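# Stack two cartons on the raised block with suction

## Task

Set the large carton on the raised block so that no part of it extends beyond the blue tape outline, then set the small carton on the large one so that no part of it overhangs the large carton's edge. Both must stay in place by themselves, not because the robot holds them. Finish by releasing suction and moving the tools away.

## Robot and tools

ROBOT. Two Doosan M1013 arms, named left_arm and right_arm, each ending in a vacuum cup instead of fingers. The names do not tell you which side of an image an arm appears on. left_arm is mounted at (+0.020, +0.630, 0) m and right_arm at (-0.084, -0.589, 0) m, both rotated only slightly about z. The controlled point on each arm is the cup point: the centre of the cup rim when nothing touches it. The cup points along that point's own +z axis. About 4 cm behind the rim the tool grows wider, with its body and camera sticking out up to roughly 9 cm sideways, so leave room around it.

FRAMES. Reported poses use one shared scene frame: origin on the table top midway between the arms, +x away from the robots over the table, +z up, left_arm on the +y side. Positions are in metres, orientations are quaternions in w,x,y,z order, velocities in m/s and rad/s. Printed positions can be slightly wrong, more so when an arm is stretched far.

COMMAND ROW. Any call that moves things uses one flat list of 14 numbers that covers both arms, even when only one moves: left dx, dy, dz, rx, ry, rz, left suction, then right dx, dy, dz, rx, ry, rz, right suction. Each is between -1 and 1. The first six per arm are an offset, not a pose: they shift the cup point relative to its pose in the most recent result that showed it (or relative to where it actually is, for a scene's first moves and for later calls inside the same reply). The offset is expressed in the cup point's own axes, not the scene frame, so dz = +value pushes along the cup's facing direction. Scale: 1.0 equals 0.6 m for dx, dy, dz and 180 degrees for rotation; rx, ry, rz form one rotation vector. Zeros do not mean hold still; they pull the arm back to the reference pose. For an arm you want parked, send the offset back to its desired pose in the first call of a reply and zeros in later calls. Suction: above 0.01 is on, 0.01 or less is off, and it stays at the last value sent, so repeat the current value to leave it unchanged.

TOOLS.
execute_actions {actions, pictures}: actions is an empty list (just report the state, with pictures), or a list with one item. An action item has rows (1 to 15 rows of 14 numbers) and steps (3 to 15, each 1/30 s; default 15); each row is applied for one step measured from the same reference pose, and the final row repeats if steps outnumber rows. A wait item has only steps (up to 300), counted from the previous result, including your thinking time. pictures true asks for camera images.
move {target, speed}: target is one 14-number row as above. Each cup point travels in a straight line toward its target; both arms finish together, in 0.5 to 10 s, stopping short if more is needed. speed is the path top speed in m/s, 0.002 to 0.5 (default 0.25); turning is limited to twice that in rad/s. Paths ignore obstacles and the other arm, and a cup can lag, wander or overshoot speed, especially near full reach. Suction values are sent when it starts.
wait {seconds}: 0 to 10 s with no new command.
zoom_image {camera, region}: enlarges [x0, y0, x1, y1] pixels (max 504 by 504) of cam_high (672x504), cam_left_wrist or cam_right_wrist (504x504 each).
read_manual {section}: only licence texts.
finished_scene {scene}: ends the current scene (give its number) and grades it; irreversible.

RESULTS. The state line lists each cup point's position, quaternion and velocities, plus suction_measured and part_present. A move adds a line with its ending (done, off_target, moving, held, fault), any limits (paced: the sent pose was clipped; held: a safety check blocked some steps, after which the arm may rush), and each cup point's remaining distance to its target. "pose unreachable" names an arm whose command the clearance check altered; HELD marks blocked steps. "Hand target" shows where the controller is currently driving a cup. Each step's commanded pose is clipped to 70 mm and 16 degrees from the measured pose, so long reaches need several actions; check the reported pose and send the remainder. Execute_actions results are taken three steps early; those steps run while you think.

GRIPPING. Turn suction on and press the 36 mm rim flat onto a smooth face of a carton, fully inside its edges and away from seams or holes. suction_measured near 0 means no seal; 0.83 or more is airtight; part_present goes to 1 at 0.50 and back to 0 below 0.45. Under vacuum the cup shortens, so a held carton sits up to about 12 mm nearer the tool. To release, lower the carton until it rests, switch suction off, and retreat at least 15 mm. If the cup seals on the table, turn suction off to free it.

CAUTIONS. Arms are stiff: commanding even slightly past a firm contact can trigger a fault, which halts that arm for 10 s. Faults come from joint torque at load limits (waist and shoulder 295, elbow 139, wrist joints 39.1 N m) or 144 N external force. Approach contacts slowly. Keep the arms from colliding. Never push or drop anything off the table. Loose objects may be nudged by outside disturbances, so recheck placement before finishing. Holding loads heats motors; MOTOR HOT warns, and overheating brakes the arm. Avoid slams, slips and drops; smooth, economical motion is preferred.

Each tool is called after ">>>" as name([rows], argument=value, ...), one row to a line, values as JSON.

## Session

I'll start by looking at the scene.

>>> execute_actions(actions=[])

Scene clock: 0.00 s of 6200.00 s.
left_arm: end_effector_position=(+0.6664, +0.7002, +0.3623) suction_measured=0.01 part_present=0 end_effector_quat_wxyz=(+0.001, -0.310, +0.951, +0.001) end_effector_velocity=(-0.000, +0.001, -0.001) end_effector_angular_velocity=(+0.001, +0.001, +0.001) | right_arm: end_effector_position=(+0.5650, -0.5443, +0.3633) suction_measured=0.00 part_present=0 end_effector_quat_wxyz=(+0.002, +0.225, +0.974, +0.000) end_effector_velocity=(-0.001, -0.000, +0.000) end_effector_angular_velocity=(-0.001, +0.003, +0.000)
Joint positions: left_arm=[-0.052  0.167  1.619  0.001  1.354 -0.576] | right_arm=[-0.055  0.166  1.619 -0.001  1.353  0.47 ]
Joint velocities: left_arm=[0.001 0.001 0.    0.001 0.    0.   ] | right_arm=[ 0.    -0.    -0.    -0.001  0.004  0.   ]
Hand target (left_arm): +0.666, +0.700, +0.362; +0.001, -0.310, +0.951, +0.001
Hand target (right_arm): +0.565, -0.544, +0.363; +0.002, +0.225, +0.974, +0.000

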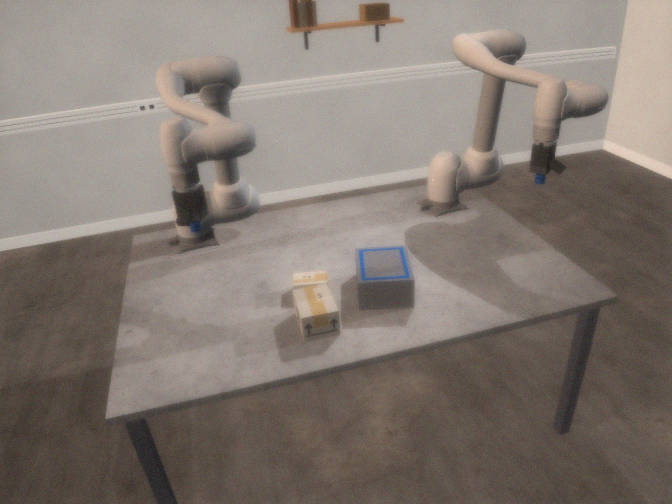

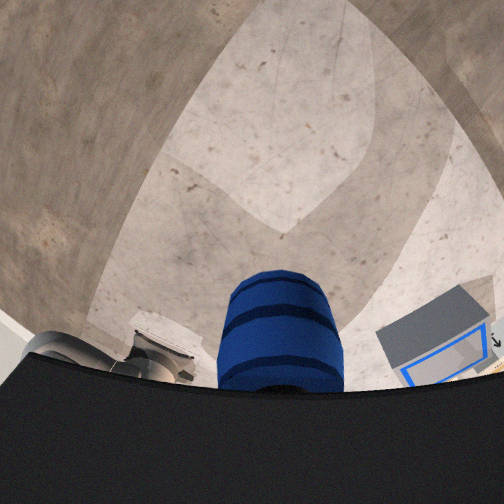

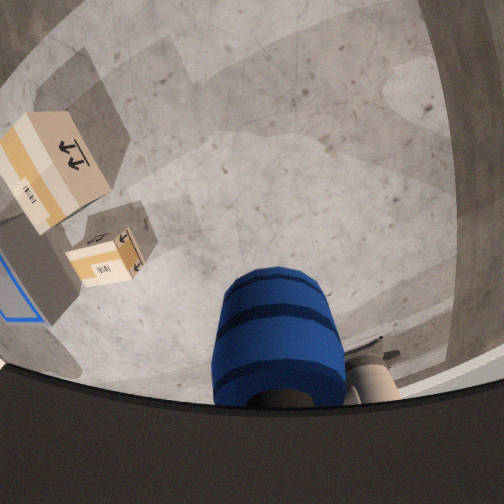

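>>> zoom_image(camera="cam_high", region=[260, 230, 440, 350])

>>> zoom_image(camera="cam_right_wrist", region=[0, 90, 200, 340])

Region (260, 230, 440, 350) of cam_high's 672x504 image, scaled by 2.800, with more detail than that image has.

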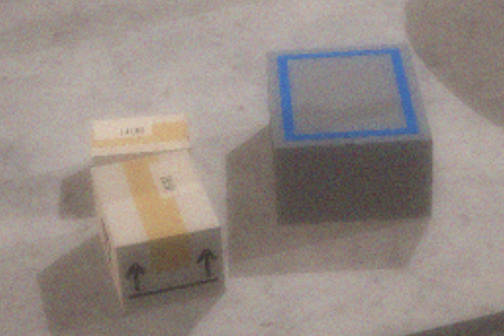

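Region (0, 90, 200, 340) of cam_right_wrist's 504x504 image, scaled by 2.016, with more detail than that image has; it fills the left 403 columns of this view, and the rest is white.

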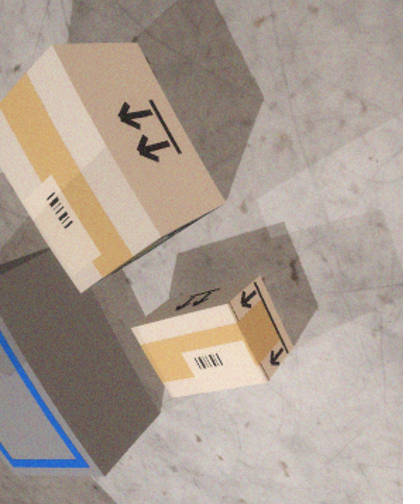

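>>> zoom_image(camera="cam_high", region=[140, 160, 280, 265])

>>> zoom_image(camera="cam_high", region=[410, 120, 590, 230])

>>> zoom_image(camera="cam_left_wrist", region=[354, 250, 504, 400])

Region (140, 160, 280, 265) of cam_high's 672x504 image, scaled by 3.600, with more detail than that image has; it fills the top 378 rows of this view, and the rest is white.

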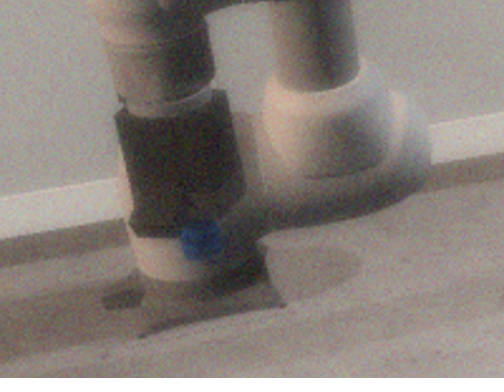

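Region (410, 120, 590, 230) of cam_high's 672x504 image, scaled by 2.800, with more detail than that image has.

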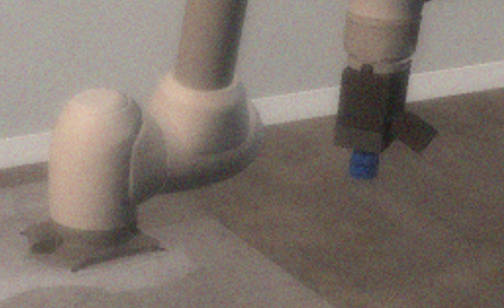

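Region (354, 250, 504, 400) of cam_left_wrist's 504x504 image, scaled by 3.360, with more detail than that image has.

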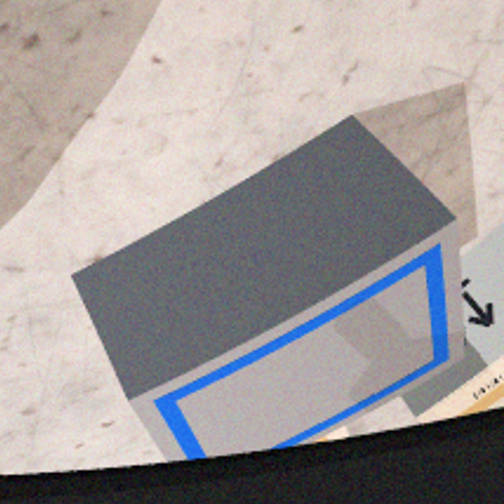

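>>> zoom_image(camera="cam_high", region=[280, 265, 355, 345])

>>> zoom_image(camera="cam_high", region=[345, 240, 425, 320])

Region (280, 265, 355, 345) of cam_high's 672x504 image, scaled by 6.300, with more detail than that image has; it fills the left 472 columns of this view, and the rest is white.

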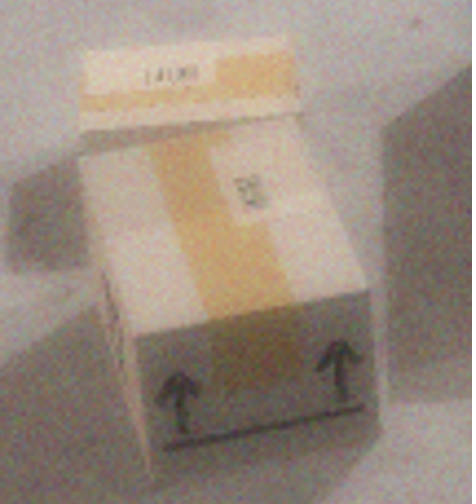

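Region (345, 240, 425, 320) of cam_high's 672x504 image, scaled by 6.300, with more detail than that image has.

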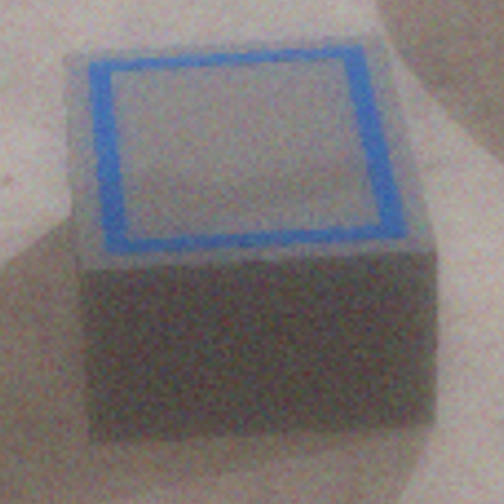

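>>> move(target=[0,0,0,0,0,0,0, -0.0032,0.6392,0.1888,0,0,0.3667,0], speed=0.4)

Scene clock: 7.33 s of 6200.00 s.
left_arm: end_effector_position=(+0.6664, +0.7002, +0.3623) suction_measured=0.01 part_present=0 end_effector_quat_wxyz=(+0.001, -0.310, +0.951, +0.001) end_effector_velocity=(-0.000, +0.000, -0.000) end_effector_angular_velocity=(+0.000, -0.000, +0.001) | right_arm: end_effector_position=(+0.7351, -0.2001, +0.2504) suction_measured=0.00 part_present=0 end_effector_quat_wxyz=(+0.001, +0.719, +0.695, +0.002) end_effector_velocity=(-0.000, +0.000, -0.001) end_effector_angular_velocity=(-0.001, +0.000, -0.001)
Joint positions: left_arm=[-0.052  0.167  1.619  0.001  1.354 -0.576] | right_arm=[ 0.334  0.62   1.176 -0.001  1.342  2.011]
Joint velocities: left_arm=[ 0.     0.     0.    -0.    -0.001 -0.001] | right_arm=[ 0.     0.     0.001 -0.001 -0.001  0.001]
Hand target (left_arm): +0.666, +0.700, +0.362; +0.001, -0.310, +0.951, +0.001
Hand target (right_arm): +0.735, -0.200, +0.250; +0.001, +0.719, +0.695, +0.002
Off the commanded pose (left_arm): 0.000 m, 0 deg.
Off the commanded pose (right_arm): 0.000 m, 0 deg.
Kept back: nothing.
After step 90, 2.43 s passed at rest.
move: done

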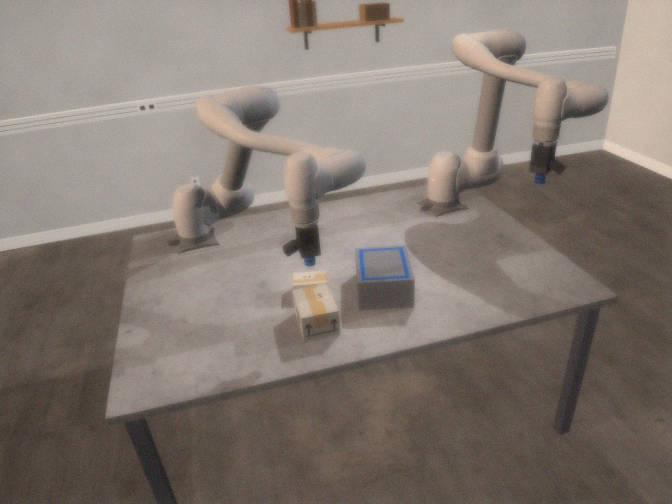

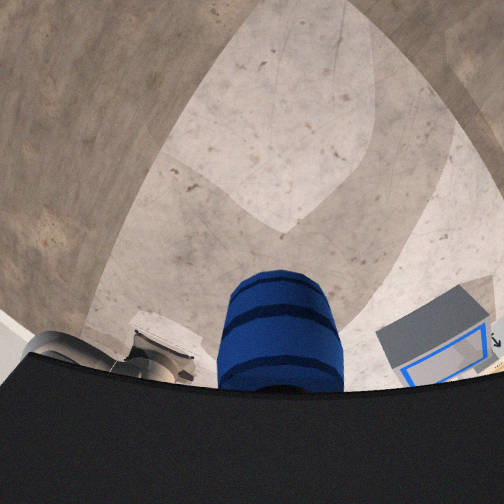

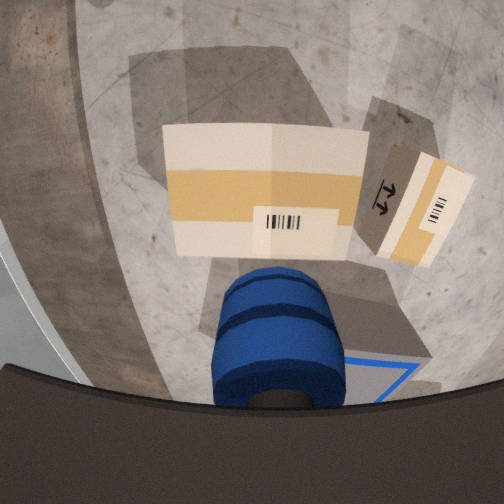

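>>> zoom_image(camera="cam_right_wrist", region=[150, 100, 390, 300])

>>> zoom_image(camera="cam_high", region=[270, 220, 360, 345])

Region (150, 100, 390, 300) of cam_right_wrist's 504x504 image, scaled by 2.100, with more detail than that image has.

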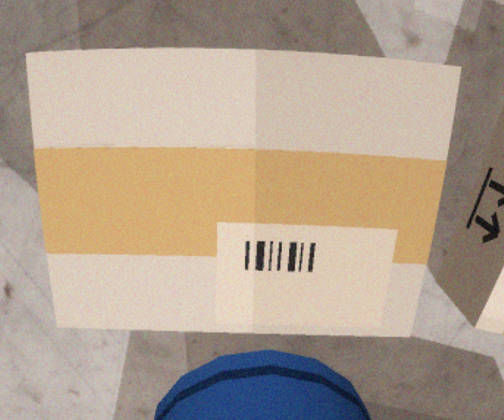

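Region (270, 220, 360, 345) of cam_high's 672x504 image, scaled by 4.032, with more detail than that image has; it fills the left 363 columns of this view, and the rest is white.

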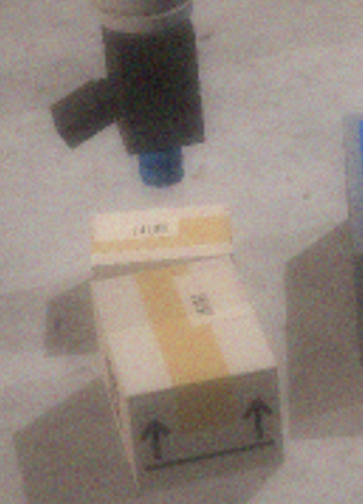

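>>> zoom_image(camera="cam_right_wrist", region=[195, 255, 365, 420])

Region (195, 255, 365, 420) of cam_right_wrist's 504x504 image, scaled by 2.965, with more detail than that image has; it fills the top 489 rows of this view, and the rest is white.

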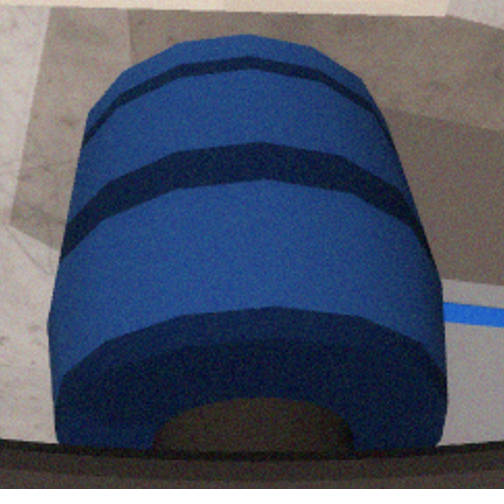

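>>> move(target=[0,0,0,0,0,0,0, 0.0033,0.0033,0.2173,0,0,0,1], speed=0.3)

>>> move(target=[0,0,0,0,0,0,0, 0,0,0.03,0,0,0,1], speed=0.03)

Scene clock: 9.77 s of 6200.00 s.
left_arm: end_effector_position=(+0.6664, +0.7002, +0.3623) suction_measured=0.01 part_present=0 end_effector_quat_wxyz=(+0.001, -0.310, +0.951, +0.001) end_effector_velocity=(+0.000, -0.001, +0.000) end_effector_angular_velocity=(-0.002, -0.001, +0.000) | right_arm: end_effector_position=(+0.7375, -0.1981, +0.1201) suction_measured=0.00 part_present=0 end_effector_quat_wxyz=(+0.001, +0.719, +0.695, +0.002) end_effector_velocity=(-0.000, -0.000, +0.000) end_effector_angular_velocity=(-0.000, -0.001, +0.000)
Joint positions: left_arm=[-0.052  0.167  1.619  0.001  1.354 -0.576] | right_arm=[ 0.336  0.695  1.293 -0.001  1.15   2.012]
Joint velocities: left_arm=[ 0.     0.    -0.001 -0.002 -0.     0.   ] | right_arm=[ 0.    -0.001  0.001 -0.001 -0.001  0.   ]
Hand target (left_arm): +0.666, +0.700, +0.362; +0.001, -0.310, +0.951, +0.001
Hand target (right_arm): +0.737, -0.198, +0.120; +0.001, +0.719, +0.695, +0.002
Off the commanded pose (left_arm): 0.000 m, 0 deg.
Off the commanded pose (right_arm): 0.000 m, 0 deg.
Kept back: nothing.
move: done

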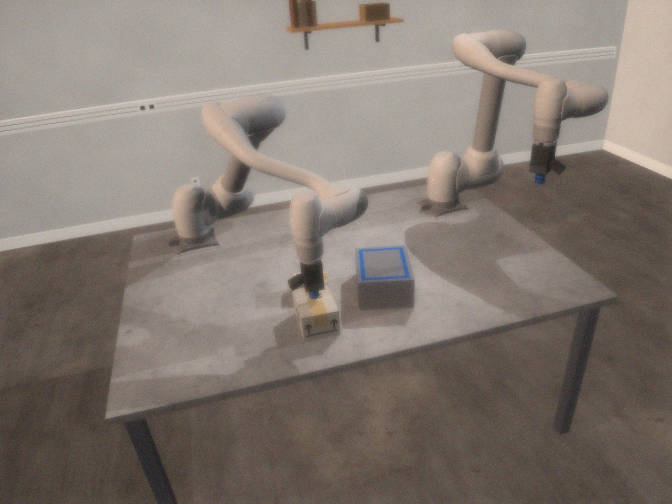

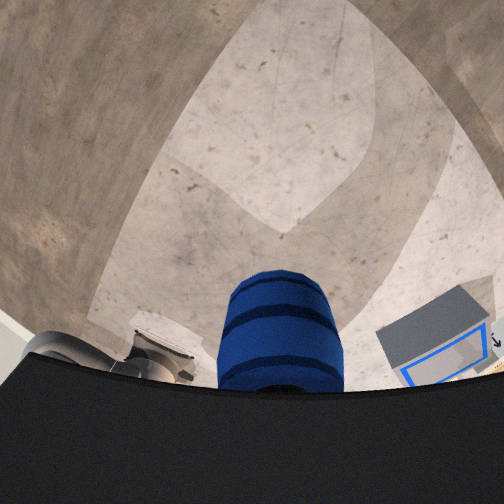

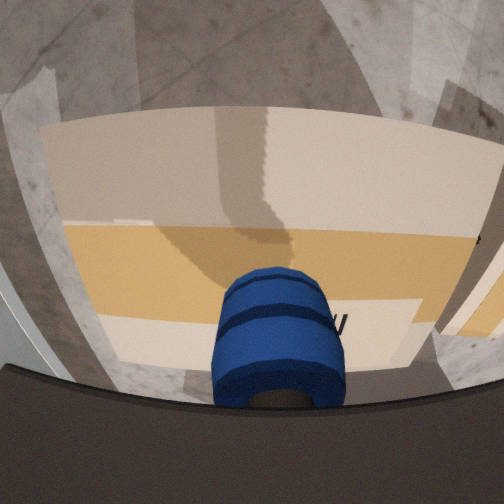

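Scene clock: 10.60 s of 6200.00 s.
left_arm: end_effector_position=(+0.6664, +0.7002, +0.3623) suction_measured=0.01 part_present=0 end_effector_quat_wxyz=(+0.001, -0.310, +0.951, +0.001) end_effector_velocity=(+0.000, +0.000, -0.000) end_effector_angular_velocity=(-0.000, +0.000, -0.000) | right_arm: end_effector_position=(+0.7375, -0.1981, +0.1019) suction_measured=0.93 part_present=1 end_effector_quat_wxyz=(+0.001, +0.719, +0.695, +0.002) end_effector_velocity=(-0.000, -0.000, +0.000) end_effector_angular_velocity=(-0.001, +0.002, +0.000)
Joint positions: left_arm=[-0.052  0.167  1.619  0.001  1.354 -0.576] | right_arm=[ 0.336  0.708  1.306 -0.001  1.124  2.012]
Joint velocities: left_arm=[ 0.  0.  0. -0. -0.  0.] | right_arm=[-0.     0.    -0.     0.     0.002 -0.001]
Hand target (left_arm): +0.666, +0.700, +0.362; +0.001, -0.310, +0.951, +0.001
Hand target (right_arm): +0.738, -0.198, +0.102; +0.001, +0.719, +0.695, +0.002
Off the commanded pose (left_arm): 0.000 m, 0 deg.
Off the commanded pose (right_arm): 0.000 m, 0 deg.
Kept back: nothing.
move: done

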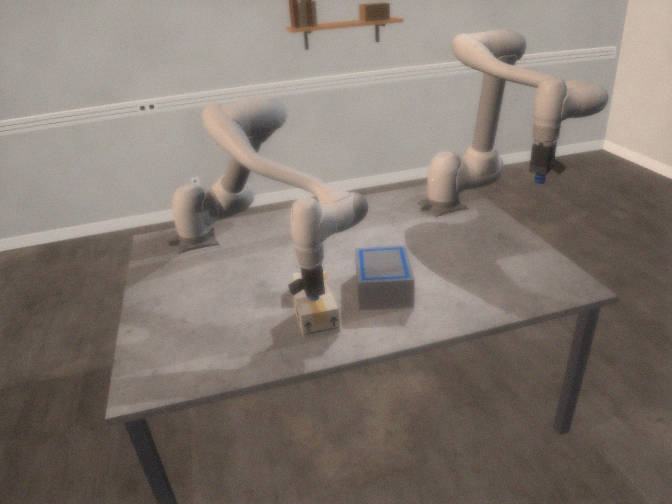

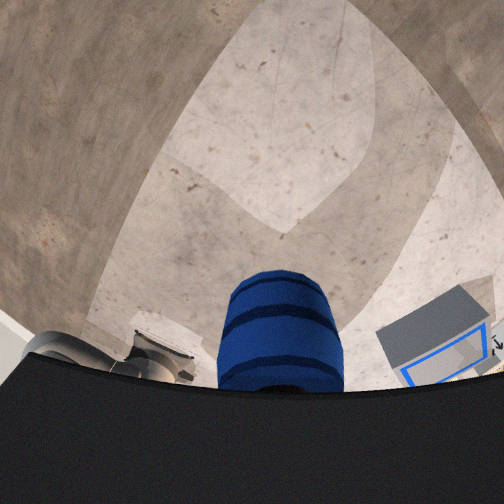

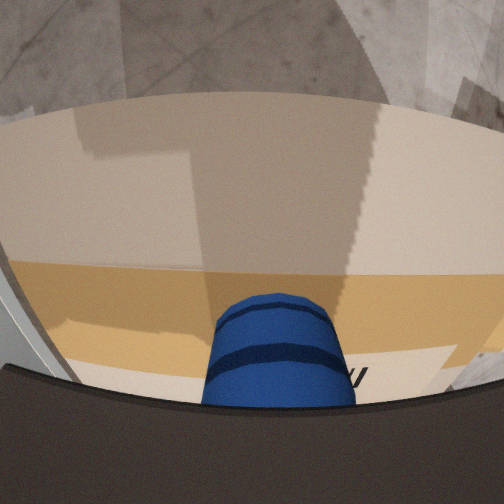

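>>> move(target=[0,0,0,0,0,0,0, 0.0822,-0.0362,-0.2467,0,0,0.0722,1], speed=0.3)

>>> move(target=[0,0,0,0,0,0,0, 0.3855,-0.2427,0.0083,0,0,0,1], speed=0.3)

Scene clock: 12.47 s of 6200.00 s.
left_arm: end_effector_position=(+0.6664, +0.7002, +0.3623) suction_measured=0.01 part_present=0 end_effector_quat_wxyz=(+0.001, -0.310, +0.951, +0.001) end_effector_velocity=(-0.000, +0.000, +0.001) end_effector_angular_velocity=(+0.001, -0.001, -0.001) | right_arm: end_effector_position=(+0.7172, -0.1482, +0.2501) suction_measured=1.00 part_present=1 end_effector_quat_wxyz=(+0.001, +0.793, +0.609, +0.002) end_effector_velocity=(+0.000, -0.000, -0.002) end_effector_angular_velocity=(-0.002, +0.002, +0.001)
Joint positions: left_arm=[-0.052  0.167  1.619  0.001  1.354 -0.576] | right_arm=[ 0.395  0.633  1.154 -0.001  1.35   2.298]
Joint velocities: left_arm=[-0.    -0.001 -0.     0.     0.     0.   ] | right_arm=[ 0.     0.002  0.    -0.001 -0.    -0.   ]
Hand target (left_arm): +0.666, +0.700, +0.362; +0.001, -0.310, +0.951, +0.001
Hand target (right_arm): +0.717, -0.148, +0.250; +0.001, +0.793, +0.609, +0.002
Off the commanded pose (left_arm): 0.000 m, 0 deg.
Off the commanded pose (right_arm): 0.000 m, 0 deg.
Kept back: nothing.
move: done

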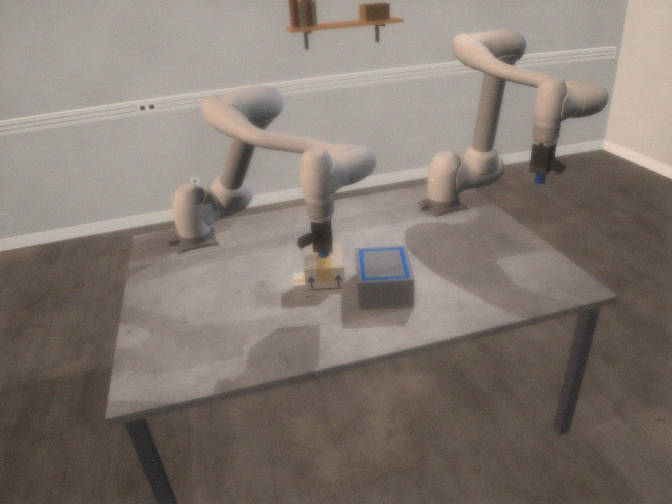

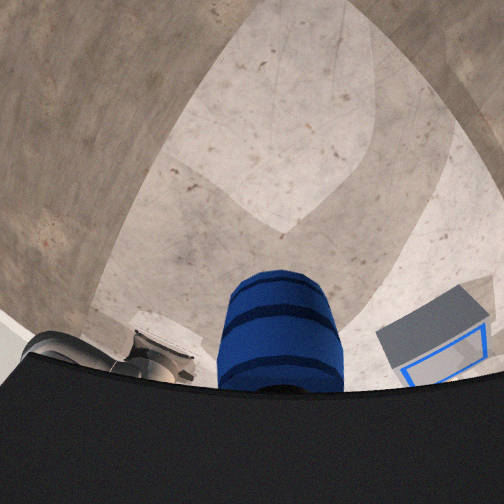

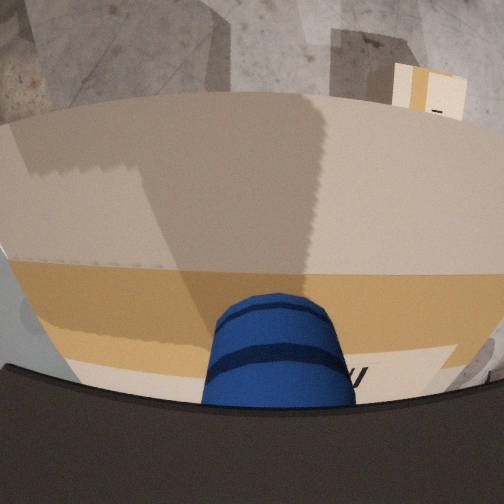

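Scene clock: 13.77 s of 6200.00 s.
left_arm: end_effector_position=(+0.6664, +0.7002, +0.3623) suction_measured=0.01 part_present=0 end_effector_quat_wxyz=(+0.001, -0.310, +0.951, +0.001) end_effector_velocity=(+0.000, +0.000, +0.001) end_effector_angular_velocity=(+0.001, -0.001, -0.000) | right_arm: end_effector_position=(+0.6363, +0.1131, +0.2453) suction_measured=1.00 part_present=1 end_effector_quat_wxyz=(+0.000, +0.793, +0.609, +0.002) end_effector_velocity=(+0.001, +0.000, +0.000) end_effector_angular_velocity=(-0.001, -0.003, +0.000)
Joint positions: left_arm=[-0.052  0.167  1.619  0.001  1.354 -0.576] | right_arm=[ 0.667  0.808  0.86  -0.001  1.47   2.571]
Joint velocities: left_arm=[ 0.    -0.001 -0.     0.001  0.     0.   ] | right_arm=[ 0.     0.001 -0.002 -0.002 -0.    -0.   ]
Hand target (left_arm): +0.666, +0.700, +0.362; +0.001, -0.310, +0.951, +0.001
Hand target (right_arm): +0.636, +0.113, +0.245; +0.000, +0.793, +0.609, +0.002
Off the commanded pose (left_arm): 0.000 m, 0 deg.
Off the commanded pose (right_arm): 0.000 m, 0 deg.
Kept back: nothing.
move: done

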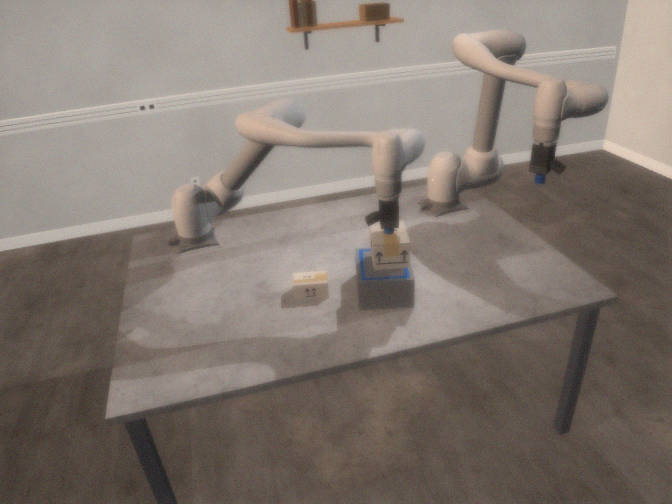

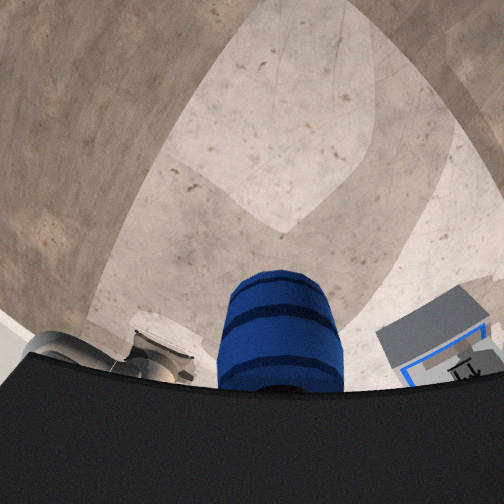

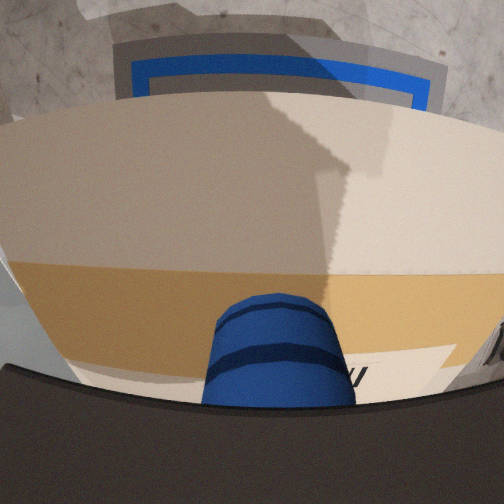

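>>> zoom_image(camera="cam_right_wrist", region=[100, 20, 280, 130])

>>> zoom_image(camera="cam_right_wrist", region=[280, 20, 460, 130])

>>> zoom_image(camera="cam_high", region=[340, 205, 430, 315])

Region (100, 20, 280, 130) of cam_right_wrist's 504x504 image, scaled by 2.800, with more detail than that image has.

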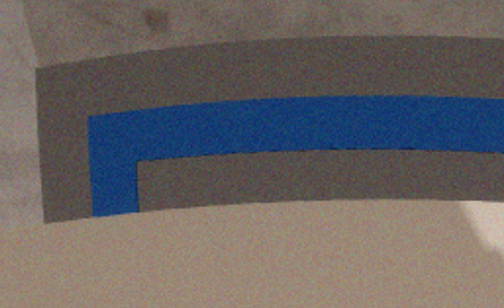

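Region (280, 20, 460, 130) of cam_right_wrist's 504x504 image, scaled by 2.800, with more detail than that image has.

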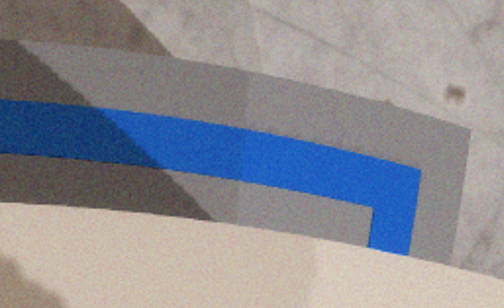

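Region (340, 205, 430, 315) of cam_high's 672x504 image, scaled by 4.582, with more detail than that image has; it fills the left 412 columns of this view, and the rest is white.

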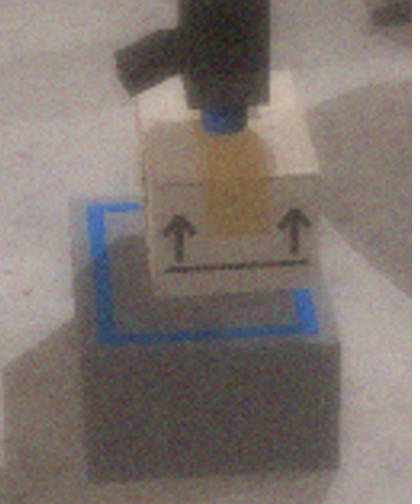

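>>> move(target=[0,0,0,0,0,0,0, -0.0358,-0.0125,0.0422,0,0,0.0042,1], speed=0.1)

>>> zoom_image(camera="cam_high", region=[340, 205, 430, 315])

>>> zoom_image(camera="cam_right_wrist", region=[60, 30, 270, 140])

>>> zoom_image(camera="cam_right_wrist", region=[270, 30, 480, 140])

Scene clock: 15.97 s of 6200.00 s.
left_arm: end_effector_position=(+0.6664, +0.7002, +0.3623) suction_measured=0.01 part_present=0 end_effector_quat_wxyz=(+0.001, -0.310, +0.951, +0.001) end_effector_velocity=(-0.000, -0.000, -0.001) end_effector_angular_velocity=(+0.000, +0.002, +0.000) | right_arm: end_effector_position=(+0.6236, +0.0943, +0.2199) suction_measured=1.00 part_present=1 end_effector_quat_wxyz=(+0.000, +0.797, +0.604, +0.002) end_effector_velocity=(-0.001, -0.000, +0.000) end_effector_angular_velocity=(-0.000, +0.001, -0.001)
Joint positions: left_arm=[-0.052  0.167  1.619  0.001  1.354 -0.576] | right_arm=[ 0.662  0.77   0.973 -0.001  1.395  2.579]
Joint velocities: left_arm=[-0.     0.001  0.     0.     0.001 -0.   ] | right_arm=[-0.    -0.     0.001  0.001  0.001  0.001]
Hand target (left_arm): +0.666, +0.700, +0.362; +0.001, -0.310, +0.951, +0.001
Hand target (right_arm): +0.624, +0.094, +0.220; +0.000, +0.797, +0.604, +0.002
Off the commanded pose (left_arm): 0.000 m, 0 deg.
Off the commanded pose (right_arm): 0.000 m, 0 deg.
Kept back: nothing.
move: done

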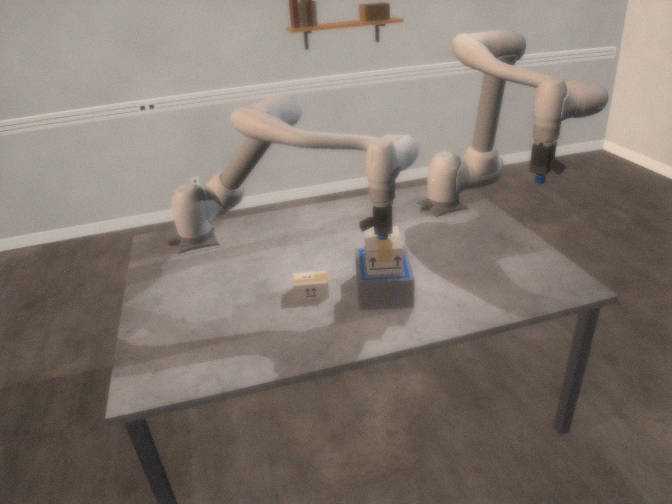

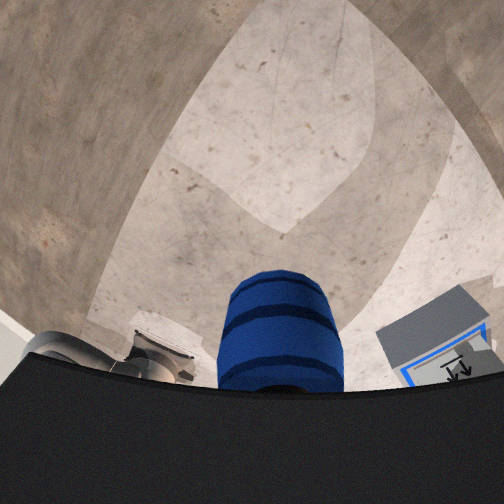

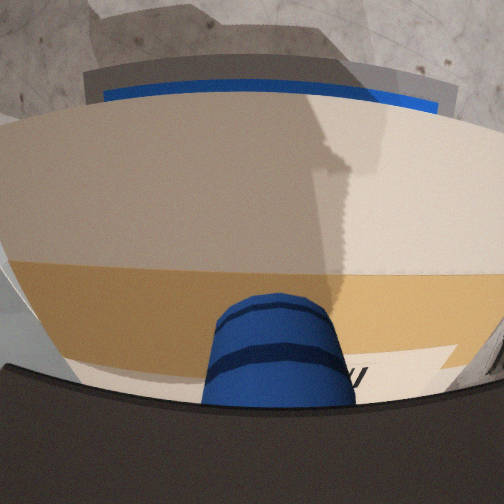

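Region (340, 205, 430, 315) of cam_high's 672x504 image, scaled by 4.582, with more detail than that image has; it fills the left 412 columns of this view, and the rest is white.

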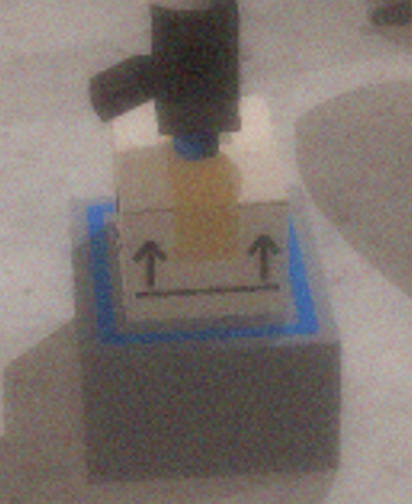

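Region (60, 30, 270, 140) of cam_right_wrist's 504x504 image, scaled by 2.400, with more detail than that image has; it fills the top 264 rows of this view, and the rest is white.

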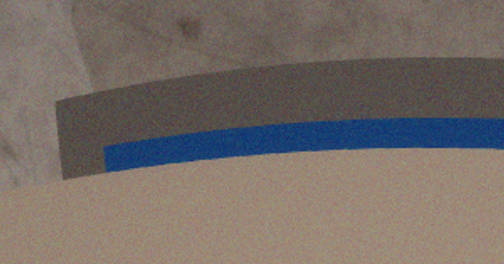

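Region (270, 30, 480, 140) of cam_right_wrist's 504x504 image, scaled by 2.400, with more detail than that image has; it fills the top 264 rows of this view, and the rest is white.

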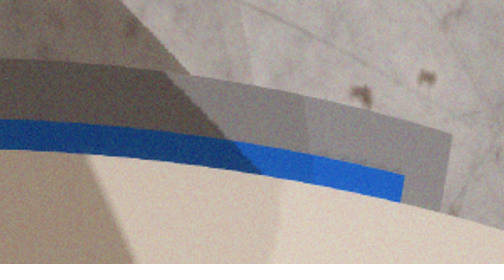

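>>> zoom_image(camera="cam_high", region=[352, 240, 420, 290])

>>> zoom_image(camera="cam_left_wrist", region=[384, 300, 504, 400])

Region (352, 240, 420, 290) of cam_high's 672x504 image, scaled by 7.412, with more detail than that image has; it fills the top 371 rows of this view, and the rest is white.

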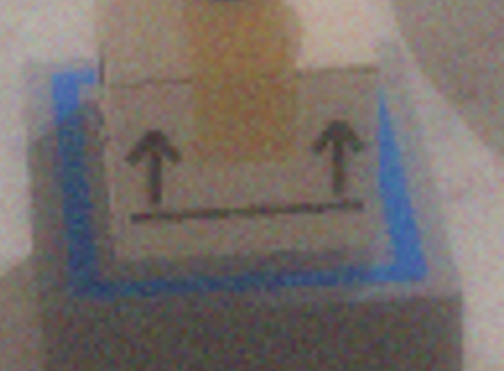

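Region (384, 300, 504, 400) of cam_left_wrist's 504x504 image, scaled by 4.200, with more detail than that image has.

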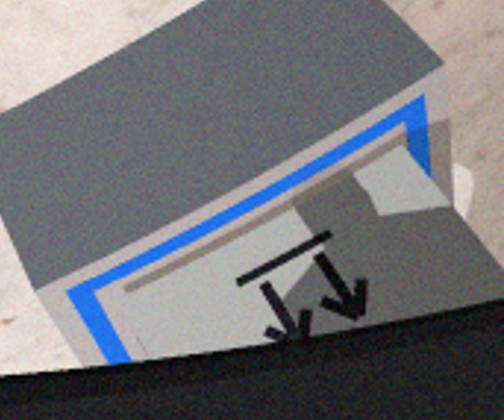

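>>> execute_actions([
  {"rows": [[0,0,0,0,0,0,0,0,0,0.0008,0,0,0,1],[0,0,0,0,0,0,0,0,0,0.0016,0,0,0,1],[0,0,0,0,0,0,0,0,0,0.0024,0,0,0,1],[0,0,0,0,0,0,0,0,0,0.0032,0,0,0,1],[0,0,0,0,0,0,0,0,0,0.0040,0,0,0,1],[0,0,0,0,0,0,0,0,0,0.0048,0,0,0,1],[0,0,0,0,0,0,0,0,0,0.0056,0,0,0,1],[0,0,0,0,0,0,0,0,0,0.0064,0,0,0,1],[0,0,0,0,0,0,0,0,0,0.0070,0,0,0,1],[0,0,0,0,0,0,0,0,0,0.0075,0,0,0,1]], "steps": 15},
], pictures=true)

>>> zoom_image(camera="cam_left_wrist", region=[384, 300, 504, 400])

>>> zoom_image(camera="cam_high", region=[352, 240, 420, 290])

Scene clock: 17.00 s of 6200.00 s.
left_arm: end_effector_position=(+0.6664, +0.7002, +0.3623) suction_measured=0.01 part_present=0 end_effector_quat_wxyz=(+0.001, -0.310, +0.951, +0.001) end_effector_velocity=(-0.001, -0.000, +0.000) end_effector_angular_velocity=(-0.000, +0.001, -0.001) | right_arm: end_effector_position=(+0.6236, +0.0943, +0.2155) suction_measured=1.00 part_present=1 end_effector_quat_wxyz=(+0.000, +0.797, +0.604, +0.002) end_effector_velocity=(-0.000, +0.000, -0.002) end_effector_angular_velocity=(-0.000, +0.000, +0.000)
Joint positions: left_arm=[-0.052  0.167  1.619  0.001  1.354 -0.576] | right_arm=[ 0.662  0.771  0.979 -0.001  1.388  2.579]
Joint velocities: left_arm=[-0.001 -0.001  0.    -0.     0.001  0.   ] | right_arm=[ 0.     0.001  0.001  0.    -0.002 -0.   ]
Steps of this call (steps 1 to 19: nothing new was sent; steps 20 to 31: the first 12 steps of this action). Readings (end_effector_position | what the end effector reports):
20: left_arm (+0.6664, +0.7002, +0.3623) | right_arm (+0.6236, +0.0943, +0.2199) | left_arm suction_measured=0.01 part_present=0 | right_arm suction_measured=1.00 part_present=1
21: left_arm (+0.6664, +0.7002, +0.3623) | right_arm (+0.6236, +0.0943, +0.2197) | left_arm suction_measured=0.01 part_present=0 | right_arm suction_measured=1.00 part_present=1
23: left_arm (+0.6664, +0.7002, +0.3623) | right_arm (+0.6236, +0.0943, +0.2190) | left_arm suction_measured=0.01 part_present=0 | right_arm suction_measured=1.00 part_present=1
27: left_arm (+0.6664, +0.7002, +0.3623) | right_arm (+0.6236, +0.0943, +0.2168) | left_arm suction_measured=0.01 part_present=0 | right_arm suction_measured=1.00 part_present=1
31: the state above

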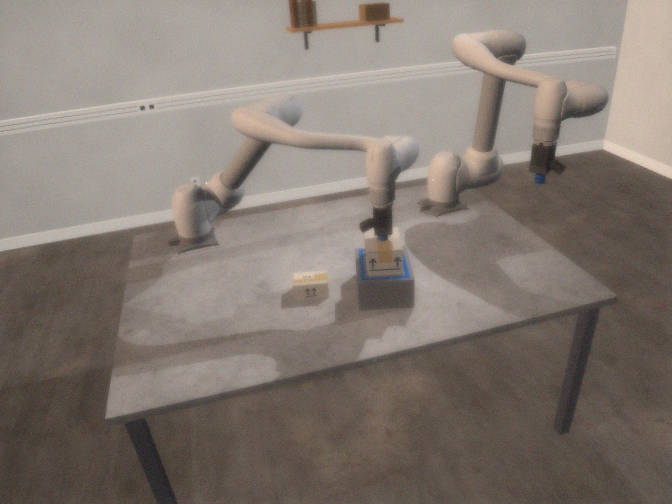

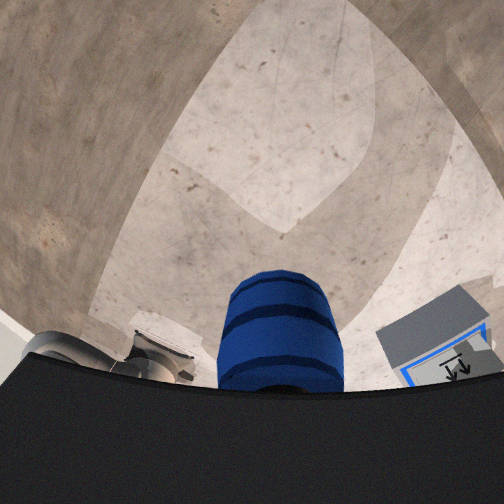

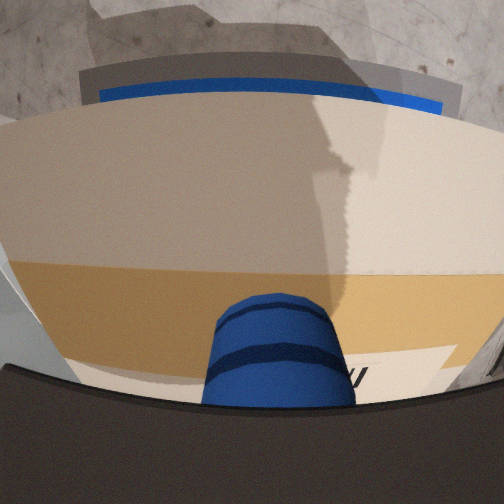

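Region (384, 300, 504, 400) of cam_left_wrist's 504x504 image, scaled by 4.200, with more detail than that image has.

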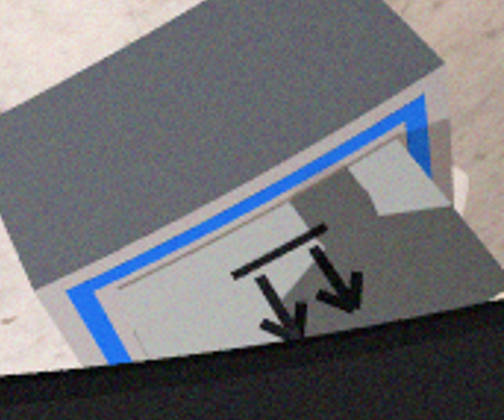

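Region (352, 240, 420, 290) of cam_high's 672x504 image, scaled by 7.412, with more detail than that image has; it fills the top 371 rows of this view, and the rest is white.

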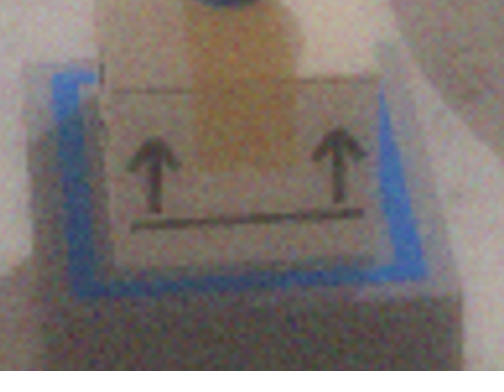

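>>> execute_actions([
  {"rows": [[0,0,0,0,0,0,0,0,0,0.0007,0,0,0,1],[0,0,0,0,0,0,0,0,0,0.0013,0,0,0,1],[0,0,0,0,0,0,0,0,0,0.0019,0,0,0,1],[0,0,0,0,0,0,0,0,0,0.0024,0,0,0,1],[0,0,0,0,0,0,0,0,0,0.0027,0,0,0,1],[0,0,0,0,0,0,0,0,0,0.0027,0,0,0,1],[0,0,0,0,0,0,0,0,0,0.0027,0,0,0,0]], "steps": 15},
], pictures=false)

Scene clock: 17.63 s of 6200.00 s.
left_arm: end_effector_position=(+0.6664, +0.7002, +0.3623) suction_measured=0.01 part_present=0 end_effector_quat_wxyz=(+0.001, -0.310, +0.951, +0.001) end_effector_velocity=(+0.000, -0.000, -0.000) end_effector_angular_velocity=(-0.000, -0.000, +0.000) | right_arm: end_effector_position=(+0.6236, +0.0944, +0.2139) suction_measured=0.00 part_present=0 end_effector_quat_wxyz=(+0.000, +0.797, +0.604, +0.002) end_effector_velocity=(+0.000, +0.001, -0.000) end_effector_angular_velocity=(+0.001, -0.002, -0.001)
Joint positions: left_arm=[-0.052  0.167  1.619  0.001  1.354 -0.576] | right_arm=[ 0.662  0.772  0.98  -0.001  1.385  2.579]
Joint velocities: left_arm=[-0.     0.    -0.    -0.    -0.    -0.001] | right_arm=[ 0.     0.     0.    -0.    -0.003  0.001]
Off your previous action's commanded pose (left_arm): 0.000 m, 0 deg at its last step (step 3 of this call).
Off your previous action's commanded pose (right_arm): 0.000 m, 0 deg at its last step (step 3 of this call).
Steps of this call (steps 1 to 3: the last 3 steps of your previous action; steps 4 to 7: nothing new was sent; steps 8 to 19: the first 12 steps of this action). Readings (end_effector_position | what the end effector reports):
8: left_arm (+0.6664, +0.7002, +0.3623) | right_arm (+0.6236, +0.0943, +0.2154) | left_arm suction_measured=0.01 part_present=0 | right_arm suction_measured=1.00 part_present=1
9: left_arm (+0.6664, +0.7002, +0.3623) | right_arm (+0.6236, +0.0943, +0.2152) | left_arm suction_measured=0.01 part_present=0 | right_arm suction_measured=1.00 part_present=1
11: left_arm (+0.6664, +0.7002, +0.3623) | right_arm (+0.6236, +0.0943, +0.2144) | left_arm suction_measured=0.01 part_present=0 | right_arm suction_measured=1.00 part_present=1
15: left_arm (+0.6664, +0.7002, +0.3623) | right_arm (+0.6236, +0.0943, +0.2138) | left_arm suction_measured=0.01 part_present=0 | right_arm suction_measured=0.06 part_present=0
19: the state above


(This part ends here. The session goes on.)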